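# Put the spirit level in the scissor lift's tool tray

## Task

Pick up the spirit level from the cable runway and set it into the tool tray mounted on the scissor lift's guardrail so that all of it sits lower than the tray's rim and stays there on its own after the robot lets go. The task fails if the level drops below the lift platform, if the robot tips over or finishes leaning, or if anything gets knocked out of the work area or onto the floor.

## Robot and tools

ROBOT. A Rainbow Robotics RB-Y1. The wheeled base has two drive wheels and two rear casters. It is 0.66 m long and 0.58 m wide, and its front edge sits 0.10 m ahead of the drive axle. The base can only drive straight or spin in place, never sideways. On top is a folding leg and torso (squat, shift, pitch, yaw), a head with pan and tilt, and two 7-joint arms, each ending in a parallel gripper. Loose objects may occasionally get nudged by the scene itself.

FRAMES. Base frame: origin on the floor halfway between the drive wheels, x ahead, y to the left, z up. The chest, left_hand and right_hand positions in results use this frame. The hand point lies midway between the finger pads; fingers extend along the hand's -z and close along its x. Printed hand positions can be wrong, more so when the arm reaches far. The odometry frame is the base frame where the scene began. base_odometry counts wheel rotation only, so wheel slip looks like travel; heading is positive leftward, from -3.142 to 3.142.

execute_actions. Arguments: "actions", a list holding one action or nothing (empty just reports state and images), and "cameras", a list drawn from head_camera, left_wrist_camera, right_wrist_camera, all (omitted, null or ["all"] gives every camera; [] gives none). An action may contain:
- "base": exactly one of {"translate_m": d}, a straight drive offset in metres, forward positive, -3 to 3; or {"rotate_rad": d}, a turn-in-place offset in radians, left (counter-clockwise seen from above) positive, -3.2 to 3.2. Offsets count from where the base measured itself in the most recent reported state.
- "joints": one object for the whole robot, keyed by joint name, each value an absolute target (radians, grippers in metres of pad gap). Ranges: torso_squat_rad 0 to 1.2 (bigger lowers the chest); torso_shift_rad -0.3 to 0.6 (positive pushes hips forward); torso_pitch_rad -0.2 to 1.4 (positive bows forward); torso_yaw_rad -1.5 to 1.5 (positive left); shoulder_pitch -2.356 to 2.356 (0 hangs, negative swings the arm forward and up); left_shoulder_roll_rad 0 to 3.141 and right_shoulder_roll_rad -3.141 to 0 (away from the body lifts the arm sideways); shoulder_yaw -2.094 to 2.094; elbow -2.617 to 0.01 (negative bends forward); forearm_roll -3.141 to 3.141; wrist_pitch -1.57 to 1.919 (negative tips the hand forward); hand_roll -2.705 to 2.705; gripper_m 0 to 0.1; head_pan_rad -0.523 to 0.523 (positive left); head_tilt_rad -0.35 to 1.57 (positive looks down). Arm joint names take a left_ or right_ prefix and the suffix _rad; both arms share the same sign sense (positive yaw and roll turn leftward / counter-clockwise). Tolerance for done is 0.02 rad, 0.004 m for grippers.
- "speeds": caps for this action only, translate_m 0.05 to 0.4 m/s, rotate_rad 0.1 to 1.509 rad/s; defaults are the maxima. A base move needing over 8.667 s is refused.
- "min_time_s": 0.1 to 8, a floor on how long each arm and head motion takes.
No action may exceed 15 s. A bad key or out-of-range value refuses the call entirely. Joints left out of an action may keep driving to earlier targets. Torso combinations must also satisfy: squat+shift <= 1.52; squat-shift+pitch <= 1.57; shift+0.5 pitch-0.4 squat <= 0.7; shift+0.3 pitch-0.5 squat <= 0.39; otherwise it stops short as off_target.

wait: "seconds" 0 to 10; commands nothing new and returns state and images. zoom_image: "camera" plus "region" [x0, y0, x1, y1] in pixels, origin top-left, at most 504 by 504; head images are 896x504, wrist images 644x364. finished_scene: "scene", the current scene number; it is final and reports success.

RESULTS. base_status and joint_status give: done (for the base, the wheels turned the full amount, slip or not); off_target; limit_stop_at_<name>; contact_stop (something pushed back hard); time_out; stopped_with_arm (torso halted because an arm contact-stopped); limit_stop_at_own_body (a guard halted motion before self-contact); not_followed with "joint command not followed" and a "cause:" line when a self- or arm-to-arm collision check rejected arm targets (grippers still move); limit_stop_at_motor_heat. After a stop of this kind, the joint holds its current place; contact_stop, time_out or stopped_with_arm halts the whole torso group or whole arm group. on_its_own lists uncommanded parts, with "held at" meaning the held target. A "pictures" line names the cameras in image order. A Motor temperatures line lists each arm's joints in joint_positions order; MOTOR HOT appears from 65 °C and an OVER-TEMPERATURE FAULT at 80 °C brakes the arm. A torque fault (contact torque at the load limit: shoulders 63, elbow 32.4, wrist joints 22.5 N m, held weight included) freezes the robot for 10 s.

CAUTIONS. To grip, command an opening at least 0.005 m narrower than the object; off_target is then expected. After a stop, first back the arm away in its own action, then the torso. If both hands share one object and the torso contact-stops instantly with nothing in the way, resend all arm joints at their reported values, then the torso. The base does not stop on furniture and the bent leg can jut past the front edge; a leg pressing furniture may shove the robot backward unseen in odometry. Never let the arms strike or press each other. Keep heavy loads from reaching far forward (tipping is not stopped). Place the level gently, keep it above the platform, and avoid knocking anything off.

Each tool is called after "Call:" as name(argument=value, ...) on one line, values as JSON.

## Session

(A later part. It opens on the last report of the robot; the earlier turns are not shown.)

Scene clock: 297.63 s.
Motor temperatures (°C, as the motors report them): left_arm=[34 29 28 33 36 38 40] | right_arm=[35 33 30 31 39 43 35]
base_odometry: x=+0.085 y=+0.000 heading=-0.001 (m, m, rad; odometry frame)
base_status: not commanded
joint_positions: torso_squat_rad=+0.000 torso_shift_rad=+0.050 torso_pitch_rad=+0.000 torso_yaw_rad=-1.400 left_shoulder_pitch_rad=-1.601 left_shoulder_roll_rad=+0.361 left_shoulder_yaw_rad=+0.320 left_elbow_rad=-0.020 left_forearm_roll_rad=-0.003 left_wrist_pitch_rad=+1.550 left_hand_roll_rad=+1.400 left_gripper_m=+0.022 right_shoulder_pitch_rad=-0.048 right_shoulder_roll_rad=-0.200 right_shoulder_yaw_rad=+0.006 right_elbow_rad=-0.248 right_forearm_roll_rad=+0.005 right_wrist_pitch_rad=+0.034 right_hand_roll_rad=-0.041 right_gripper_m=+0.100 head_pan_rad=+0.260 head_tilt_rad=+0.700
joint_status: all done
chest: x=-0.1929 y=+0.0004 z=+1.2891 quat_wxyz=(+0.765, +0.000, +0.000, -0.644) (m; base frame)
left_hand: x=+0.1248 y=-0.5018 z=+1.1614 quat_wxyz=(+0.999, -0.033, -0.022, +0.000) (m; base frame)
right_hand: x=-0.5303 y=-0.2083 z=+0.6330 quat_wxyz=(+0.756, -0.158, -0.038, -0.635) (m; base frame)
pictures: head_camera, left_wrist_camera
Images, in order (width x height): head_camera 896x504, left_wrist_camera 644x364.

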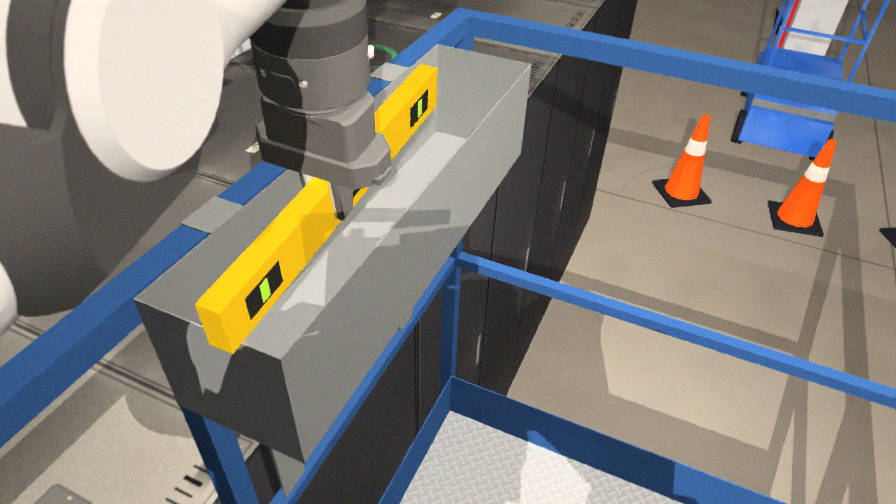

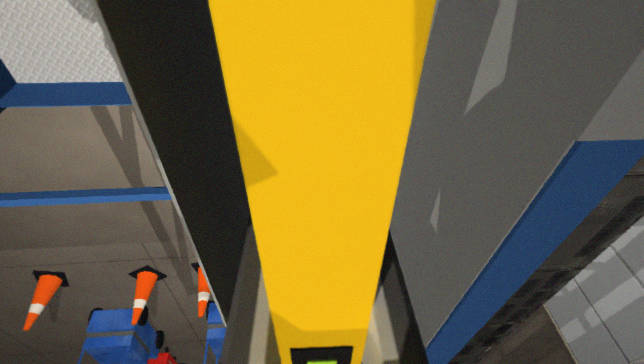

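Call:
execute_actions(actions=[{"joints":{"left_shoulder_pitch_rad":-1.7,"left_wrist_pitch_rad":1.6},"min_time_s":1}], cameras=[])

Call:
execute_actions(actions=[{"base":{"translate_m":0.045},"speeds":{"translate_m":0.05},"joints":{"torso_yaw_rad":-1.495,"left_hand_roll_rad":1.49,"head_pan_rad":0.35,"left_wrist_pitch_rad":1.45},"min_time_s":1.5}], cameras=[])

Call:
execute_actions(actions=[{"joints":{"left_shoulder_pitch_rad":-1.6,"left_wrist_pitch_rad":1.36},"min_time_s":1.5}], cameras=["head_camera","left_wrist_camera"])

Scene clock: 320.43 s.
Motor temperatures (°C, as the motors report them): left_arm=[34 29 28 33 36 38 40] | right_arm=[35 33 30 30 39 43 35]
base_odometry: x=+0.085 y=+0.000 heading=-0.001 (m, m, rad; odometry frame)
base_status: not commanded
joint_positions: torso_squat_rad=+0.000 torso_shift_rad=+0.050 torso_pitch_rad=+0.000 torso_yaw_rad=-1.400 left_shoulder_pitch_rad=-1.700 left_shoulder_roll_rad=+0.360 left_shoulder_yaw_rad=+0.320 left_elbow_rad=-0.020 left_forearm_roll_rad=-0.003 left_wrist_pitch_rad=+1.600 left_hand_roll_rad=+1.400 left_gripper_m=+0.022 right_shoulder_pitch_rad=-0.048 right_shoulder_roll_rad=-0.200 right_shoulder_yaw_rad=+0.006 right_elbow_rad=-0.248 right_forearm_roll_rad=+0.005 right_wrist_pitch_rad=+0.034 right_hand_roll_rad=-0.041 right_gripper_m=+0.100 head_pan_rad=+0.260 head_tilt_rad=+0.700
joint_status: all done
chest: x=-0.1929 y=+0.0004 z=+1.2891 quat_wxyz=(+0.765, +0.000, +0.000, -0.644) (m; base frame)
left_hand: x=+0.1074 y=-0.5103 z=+1.2116 quat_wxyz=(+0.998, -0.055, -0.025, -0.016) (m; base frame)
right_hand: x=-0.5303 y=-0.2083 z=+0.6330 quat_wxyz=(+0.756, -0.158, -0.038, -0.635) (m; base frame)
pictures: none
No camera images: the call's "cameras" was empty. Leave "cameras" out to get every camera's image.

Scene clock: 322.23 s.
Motor temperatures (°C, as the motors report them): left_arm=[34 29 28 33 36 38 40] | right_arm=[35 33 30 30 39 43 35]
base_odometry: x=+0.130 y=+0.000 heading=-0.002 (m, m, rad; odometry frame)
base_status: done
joint_positions: torso_squat_rad=+0.000 torso_shift_rad=+0.050 torso_pitch_rad=+0.000 torso_yaw_rad=-1.495 left_shoulder_pitch_rad=-1.700 left_shoulder_roll_rad=+0.360 left_shoulder_yaw_rad=+0.320 left_elbow_rad=-0.020 left_forearm_roll_rad=-0.003 left_wrist_pitch_rad=+1.450 left_hand_roll_rad=+1.490 left_gripper_m=+0.022 right_shoulder_pitch_rad=-0.048 right_shoulder_roll_rad=-0.200 right_shoulder_yaw_rad=+0.006 right_elbow_rad=-0.248 right_forearm_roll_rad=+0.005 right_wrist_pitch_rad=+0.034 right_hand_roll_rad=-0.041 right_gripper_m=+0.100 head_pan_rad=+0.350 head_tilt_rad=+0.700
joint_status: all done
chest: x=-0.1929 y=+0.0004 z=+1.2891 quat_wxyz=(+0.733, +0.000, +0.000, -0.680) (m; base frame)
left_hand: x=+0.0586 y=-0.5704 z=+1.2182 quat_wxyz=(+0.991, -0.131, -0.025, -0.019) (m; base frame)
right_hand: x=-0.5485 y=-0.1754 z=+0.6330 quat_wxyz=(+0.725, -0.159, -0.030, -0.670) (m; base frame)
pictures: none
No camera images: the call's "cameras" was empty. Leave "cameras" out to get every camera's image.

Scene clock: 324.03 s.
Motor temperatures (°C, as the motors report them): left_arm=[34 29 28 33 36 38 40] | right_arm=[35 33 30 30 39 43 35]
base_odometry: x=+0.130 y=+0.000 heading=-0.002 (m, m, rad; odometry frame)
base_status: not commanded
joint_positions: torso_squat_rad=+0.000 torso_shift_rad=+0.050 torso_pitch_rad=+0.000 torso_yaw_rad=-1.495 left_shoulder_pitch_rad=-1.600 left_shoulder_roll_rad=+0.360 left_shoulder_yaw_rad=+0.320 left_elbow_rad=-0.020 left_forearm_roll_rad=-0.003 left_wrist_pitch_rad=+1.360 left_hand_roll_rad=+1.490 left_gripper_m=+0.022 right_shoulder_pitch_rad=-0.048 right_shoulder_roll_rad=-0.200 right_shoulder_yaw_rad=+0.006 right_elbow_rad=-0.248 right_forearm_roll_rad=+0.005 right_wrist_pitch_rad=+0.034 right_hand_roll_rad=-0.041 right_gripper_m=+0.100 head_pan_rad=+0.350 head_tilt_rad=+0.700
joint_status: all done
chest: x=-0.1929 y=+0.0004 z=+1.2891 quat_wxyz=(+0.733, +0.000, +0.000, -0.680) (m; base frame)
left_hand: x=+0.0785 y=-0.5726 z=+1.1683 quat_wxyz=(+0.991, -0.129, -0.026, -0.004) (m; base frame)
right_hand: x=-0.5485 y=-0.1754 z=+0.6330 quat_wxyz=(+0.725, -0.159, -0.030, -0.670) (m; base frame)
pictures: head_camera, left_wrist_camera
Images, in order (width x height): head_camera 896x504, left_wrist_camera 644x364.

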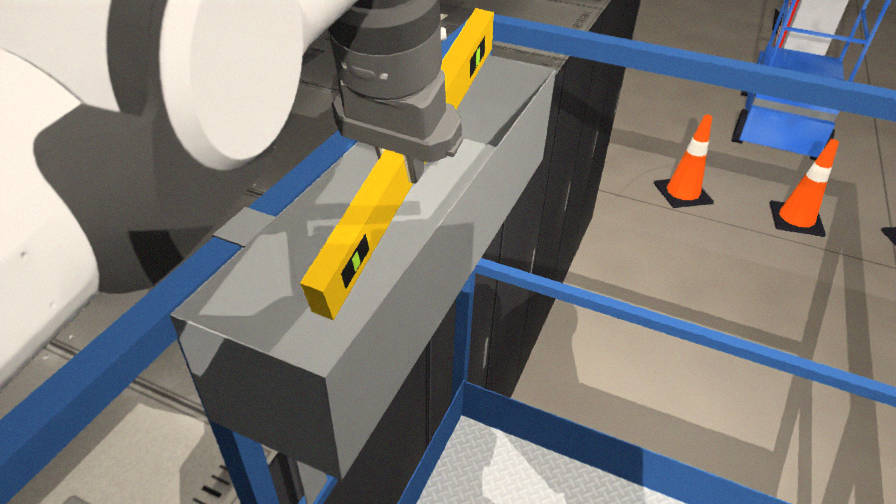

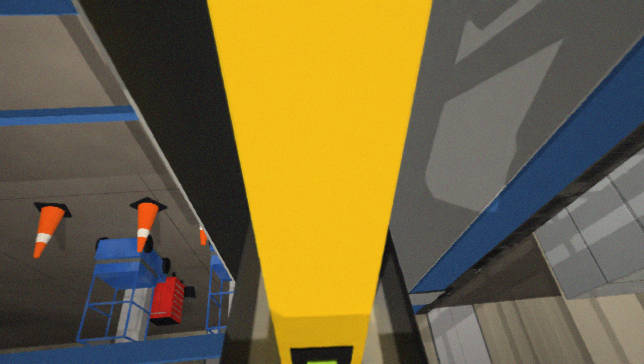

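Call:
execute_actions(actions=[{"joints":{"left_shoulder_pitch_rad":-1.5,"left_shoulder_roll_rad":0.33,"left_wrist_pitch_rad":1.32},"min_time_s":2}], cameras=["head_camera","left_wrist_camera"])

Scene clock: 330.47 s.
Motor temperatures (°C, as the motors report them): left_arm=[34 29 28 33 36 38 40] | right_arm=[35 33 30 30 39 43 35]
base_odometry: x=+0.130 y=+0.000 heading=-0.002 (m, m, rad; odometry frame)
base_status: not commanded
joint_positions: torso_squat_rad=+0.000 torso_shift_rad=+0.050 torso_pitch_rad=+0.000 torso_yaw_rad=-1.495 left_shoulder_pitch_rad=-1.500 left_shoulder_roll_rad=+0.330 left_shoulder_yaw_rad=+0.320 left_elbow_rad=-0.020 left_forearm_roll_rad=-0.003 left_wrist_pitch_rad=+1.320 left_hand_roll_rad=+1.490 left_gripper_m=+0.022 right_shoulder_pitch_rad=-0.048 right_shoulder_roll_rad=-0.200 right_shoulder_yaw_rad=+0.006 right_elbow_rad=-0.248 right_forearm_roll_rad=+0.005 right_wrist_pitch_rad=+0.034 right_hand_roll_rad=-0.041 right_gripper_m=+0.100 head_pan_rad=+0.350 head_tilt_rad=+0.700
joint_status: all done
chest: x=-0.1929 y=+0.0004 z=+1.2891 quat_wxyz=(+0.733, +0.000, +0.000, -0.680) (m; base frame)
left_hand: x=+0.0809 y=-0.5574 z=+1.1096 quat_wxyz=(+0.995, -0.097, -0.024, -0.002) (m; base frame)
right_hand: x=-0.5485 y=-0.1754 z=+0.6330 quat_wxyz=(+0.725, -0.159, -0.030, -0.670) (m; base frame)
pictures: head_camera, left_wrist_camera
Images, in order (width x height): head_camera 896x504, left_wrist_camera 644x364.

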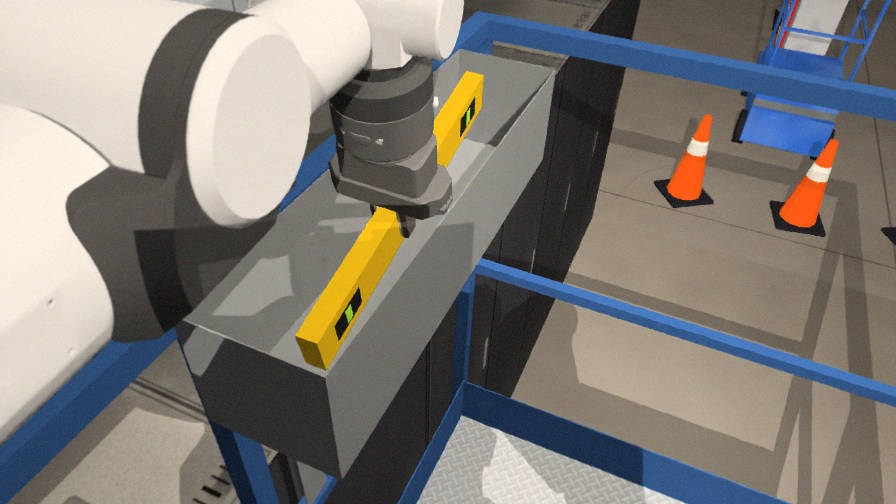

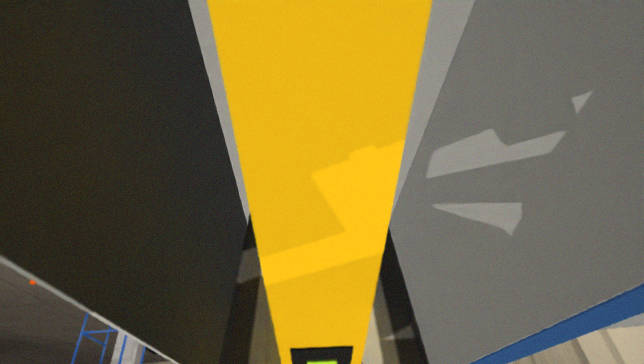

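Call:
execute_actions(actions=[{"joints":{"left_shoulder_pitch_rad":-1.42,"left_shoulder_roll_rad":0.31,"left_wrist_pitch_rad":1.2,"head_tilt_rad":0.8},"min_time_s":2}], cameras=["head_camera","left_wrist_camera"])

Scene clock: 336.10 s.
Motor temperatures (°C, as the motors report them): left_arm=[34 29 28 33 36 38 40] | right_arm=[35 33 30 30 39 43 35]
base_odometry: x=+0.130 y=+0.000 heading=-0.002 (m, m, rad; odometry frame)
base_status: not commanded
joint_positions: torso_squat_rad=+0.000 torso_shift_rad=+0.050 torso_pitch_rad=+0.000 torso_yaw_rad=-1.495 left_shoulder_pitch_rad=-1.450 left_shoulder_roll_rad=+0.321 left_shoulder_yaw_rad=+0.321 left_elbow_rad=-0.025 left_forearm_roll_rad=-0.002 left_wrist_pitch_rad=+1.227 left_hand_roll_rad=+1.490 left_gripper_m=+0.022 right_shoulder_pitch_rad=-0.048 right_shoulder_roll_rad=-0.200 right_shoulder_yaw_rad=+0.006 right_elbow_rad=-0.248 right_forearm_roll_rad=+0.005 right_wrist_pitch_rad=+0.034 right_hand_roll_rad=-0.041 right_gripper_m=+0.100 head_pan_rad=+0.350 head_tilt_rad=+0.800
joint_status: left_shoulder_pitch_rad contact_stop (moved +0.051 of +0.080); left_wrist_pitch_rad contact_stop_at_left_shoulder_pitch_rad (moved -0.093 of -0.120); the others done
on_its_own: left_shoulder_pitch_rad is held at -1.449, not at your -1.420, since a contact_stop; left_wrist_pitch_rad is held at +1.227, not at your +1.200, since a contact_stop
chest: x=-0.1930 y=+0.0005 z=+1.2891 quat_wxyz=(+0.733, +0.000, +0.000, -0.680) (m; base frame)
left_hand: x=+0.0856 y=-0.5653 z=+1.0863 quat_wxyz=(+0.992, -0.121, -0.025, +0.001) (m; base frame)
right_hand: x=-0.5485 y=-0.1755 z=+0.6329 quat_wxyz=(+0.725, -0.159, -0.031, -0.670) (m; base frame)
pictures: head_camera, left_wrist_camera
Images, in order (width x height): head_camera 896x504, left_wrist_camera 644x364.

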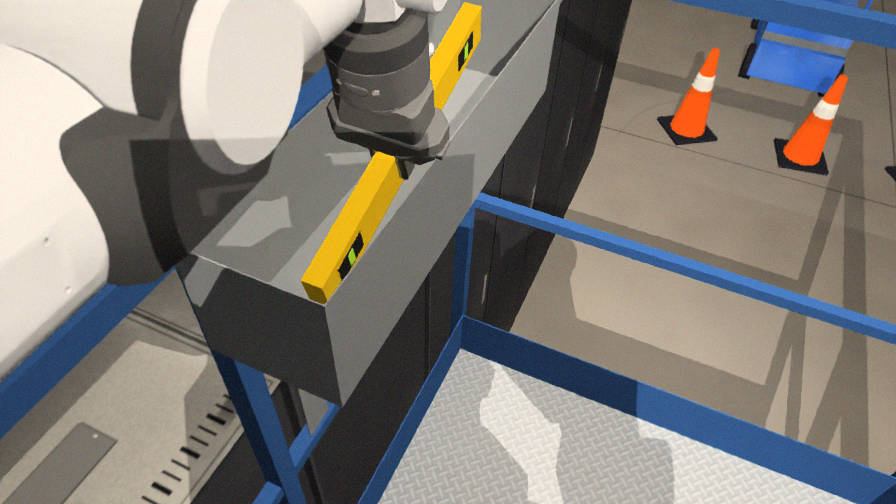

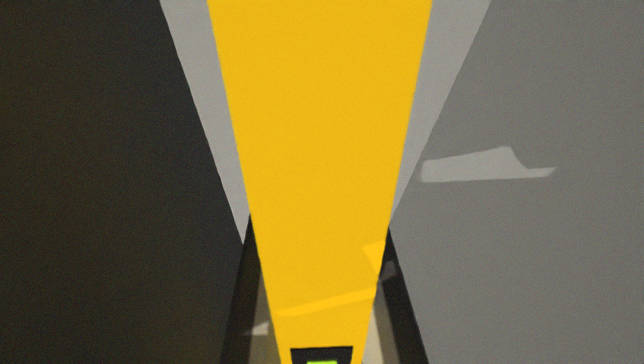

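Call:
execute_actions(actions=[{"joints":{"left_shoulder_pitch_rad":-1.47,"left_wrist_pitch_rad":1.33},"min_time_s":1.5}], cameras=[])

Call:
execute_actions(actions=[{"joints":{"left_gripper_m":0.05}}], cameras=["head_camera"])

Call:
execute_actions(actions=[{"joints":{"left_shoulder_pitch_rad":-1.85,"left_shoulder_roll_rad":0.4,"left_wrist_pitch_rad":1.65,"head_tilt_rad":0.75},"min_time_s":1.5}], cameras=["head_camera","left_wrist_camera"])

Scene clock: 343.60 s.
Motor temperatures (°C, as the motors report them): left_arm=[34 29 28 33 36 38 40] | right_arm=[35 33 30 30 39 43 35]
base_odometry: x=+0.130 y=+0.000 heading=-0.002 (m, m, rad; odometry frame)
base_status: not commanded
joint_positions: torso_squat_rad=+0.000 torso_shift_rad=+0.050 torso_pitch_rad=+0.000 torso_yaw_rad=-1.495 left_shoulder_pitch_rad=-1.470 left_shoulder_roll_rad=+0.321 left_shoulder_yaw_rad=+0.321 left_elbow_rad=-0.025 left_forearm_roll_rad=-0.002 left_wrist_pitch_rad=+1.330 left_hand_roll_rad=+1.490 left_gripper_m=+0.022 right_shoulder_pitch_rad=-0.048 right_shoulder_roll_rad=-0.200 right_shoulder_yaw_rad=+0.006 right_elbow_rad=-0.248 right_forearm_roll_rad=+0.005 right_wrist_pitch_rad=+0.034 right_hand_roll_rad=-0.041 right_gripper_m=+0.100 head_pan_rad=+0.350 head_tilt_rad=+0.800
joint_status: all done
chest: x=-0.1930 y=+0.0005 z=+1.2891 quat_wxyz=(+0.733, +0.000, +0.000, -0.680) (m; base frame)
left_hand: x=+0.0803 y=-0.5477 z=+1.0923 quat_wxyz=(+0.997, -0.079, -0.021, -0.001) (m; base frame)
right_hand: x=-0.5485 y=-0.1755 z=+0.6329 quat_wxyz=(+0.725, -0.159, -0.031, -0.670) (m; base frame)
pictures: none
No camera images: the call's "cameras" was empty. Leave "cameras" out to get every camera's image.

Scene clock: 344.57 s.
Motor temperatures (°C, as the motors report them): left_arm=[34 29 28 33 36 38 40] | right_arm=[35 33 30 30 39 43 35]
base_odometry: x=+0.130 y=+0.000 heading=-0.002 (m, m, rad; odometry frame)
base_status: not commanded
joint_positions: torso_squat_rad=+0.000 torso_shift_rad=+0.050 torso_pitch_rad=+0.000 torso_yaw_rad=-1.495 left_shoulder_pitch_rad=-1.470 left_shoulder_roll_rad=+0.321 left_shoulder_yaw_rad=+0.321 left_elbow_rad=-0.025 left_forearm_roll_rad=-0.002 left_wrist_pitch_rad=+1.330 left_hand_roll_rad=+1.490 left_gripper_m=+0.050 right_shoulder_pitch_rad=-0.048 right_shoulder_roll_rad=-0.200 right_shoulder_yaw_rad=+0.006 right_elbow_rad=-0.248 right_forearm_roll_rad=+0.005 right_wrist_pitch_rad=+0.034 right_hand_roll_rad=-0.041 right_gripper_m=+0.100 head_pan_rad=+0.350 head_tilt_rad=+0.800
joint_status: all done
chest: x=-0.1930 y=+0.0005 z=+1.2891 quat_wxyz=(+0.733, +0.000, +0.000, -0.680) (m; base frame)
left_hand: x=+0.0802 y=-0.5478 z=+1.0925 quat_wxyz=(+0.997, -0.079, -0.021, -0.001) (m; base frame)
right_hand: x=-0.5485 y=-0.1755 z=+0.6329 quat_wxyz=(+0.725, -0.159, -0.031, -0.670) (m; base frame)
pictures: head_camera
Images, in order (width x height): head_camera 896x504.

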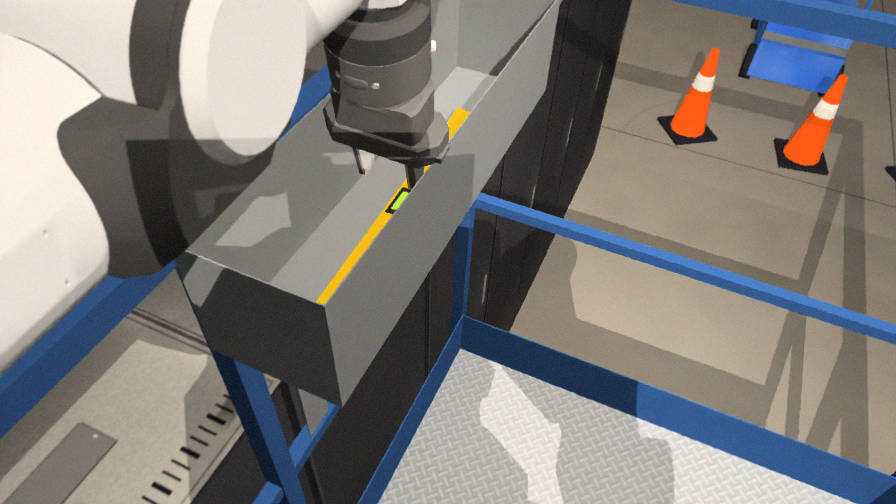

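Scene clock: 346.37 s.
Motor temperatures (°C, as the motors report them): left_arm=[34 29 28 33 36 38 40] | right_arm=[35 33 30 30 39 43 35]
base_odometry: x=+0.130 y=+0.000 heading=-0.002 (m, m, rad; odometry frame)
base_status: not commanded
joint_positions: torso_squat_rad=+0.000 torso_shift_rad=+0.050 torso_pitch_rad=+0.000 torso_yaw_rad=-1.495 left_shoulder_pitch_rad=-1.850 left_shoulder_roll_rad=+0.400 left_shoulder_yaw_rad=+0.321 left_elbow_rad=-0.025 left_forearm_roll_rad=-0.002 left_wrist_pitch_rad=+1.650 left_hand_roll_rad=+1.490 left_gripper_m=+0.050 right_shoulder_pitch_rad=-0.048 right_shoulder_roll_rad=-0.200 right_shoulder_yaw_rad=+0.006 right_elbow_rad=-0.248 right_forearm_roll_rad=+0.005 right_wrist_pitch_rad=+0.034 right_hand_roll_rad=-0.041 right_gripper_m=+0.100 head_pan_rad=+0.350 head_tilt_rad=+0.750
joint_status: all done
chest: x=-0.1930 y=+0.0005 z=+1.2891 quat_wxyz=(+0.733, +0.000, +0.000, -0.680) (m; base frame)
left_hand: x=+0.0484 y=-0.5442 z=+1.2977 quat_wxyz=(+0.993, -0.111, -0.021, -0.024) (m; base frame)
right_hand: x=-0.5485 y=-0.1755 z=+0.6329 quat_wxyz=(+0.725, -0.159, -0.031, -0.670) (m; base frame)
pictures: head_camera, left_wrist_camera
Images, in order (width x height): head_camera 896x504, left_wrist_camera 644x364.

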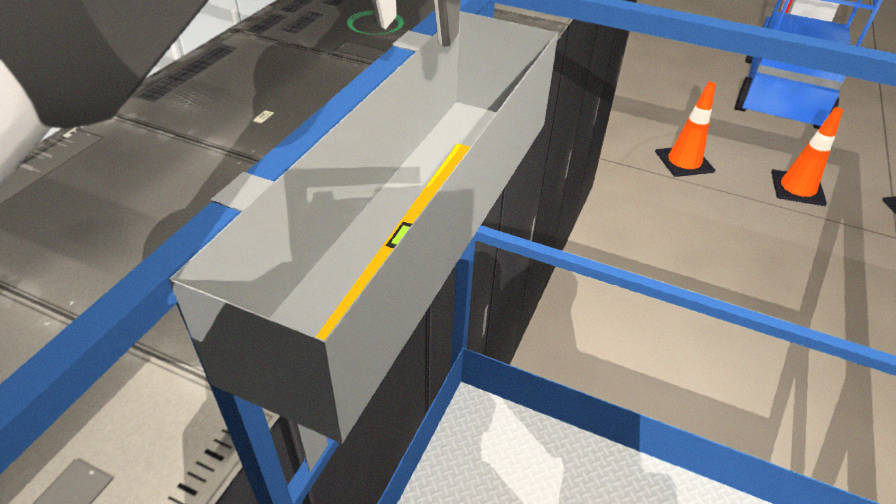

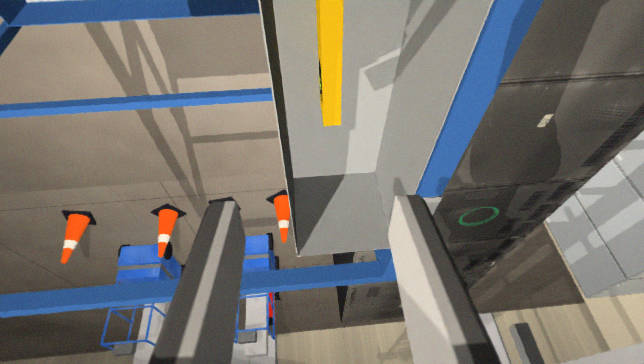

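In the tray, well below the rim.

Call:
finished_scene(scene=1)

The scene is finished: the task was done.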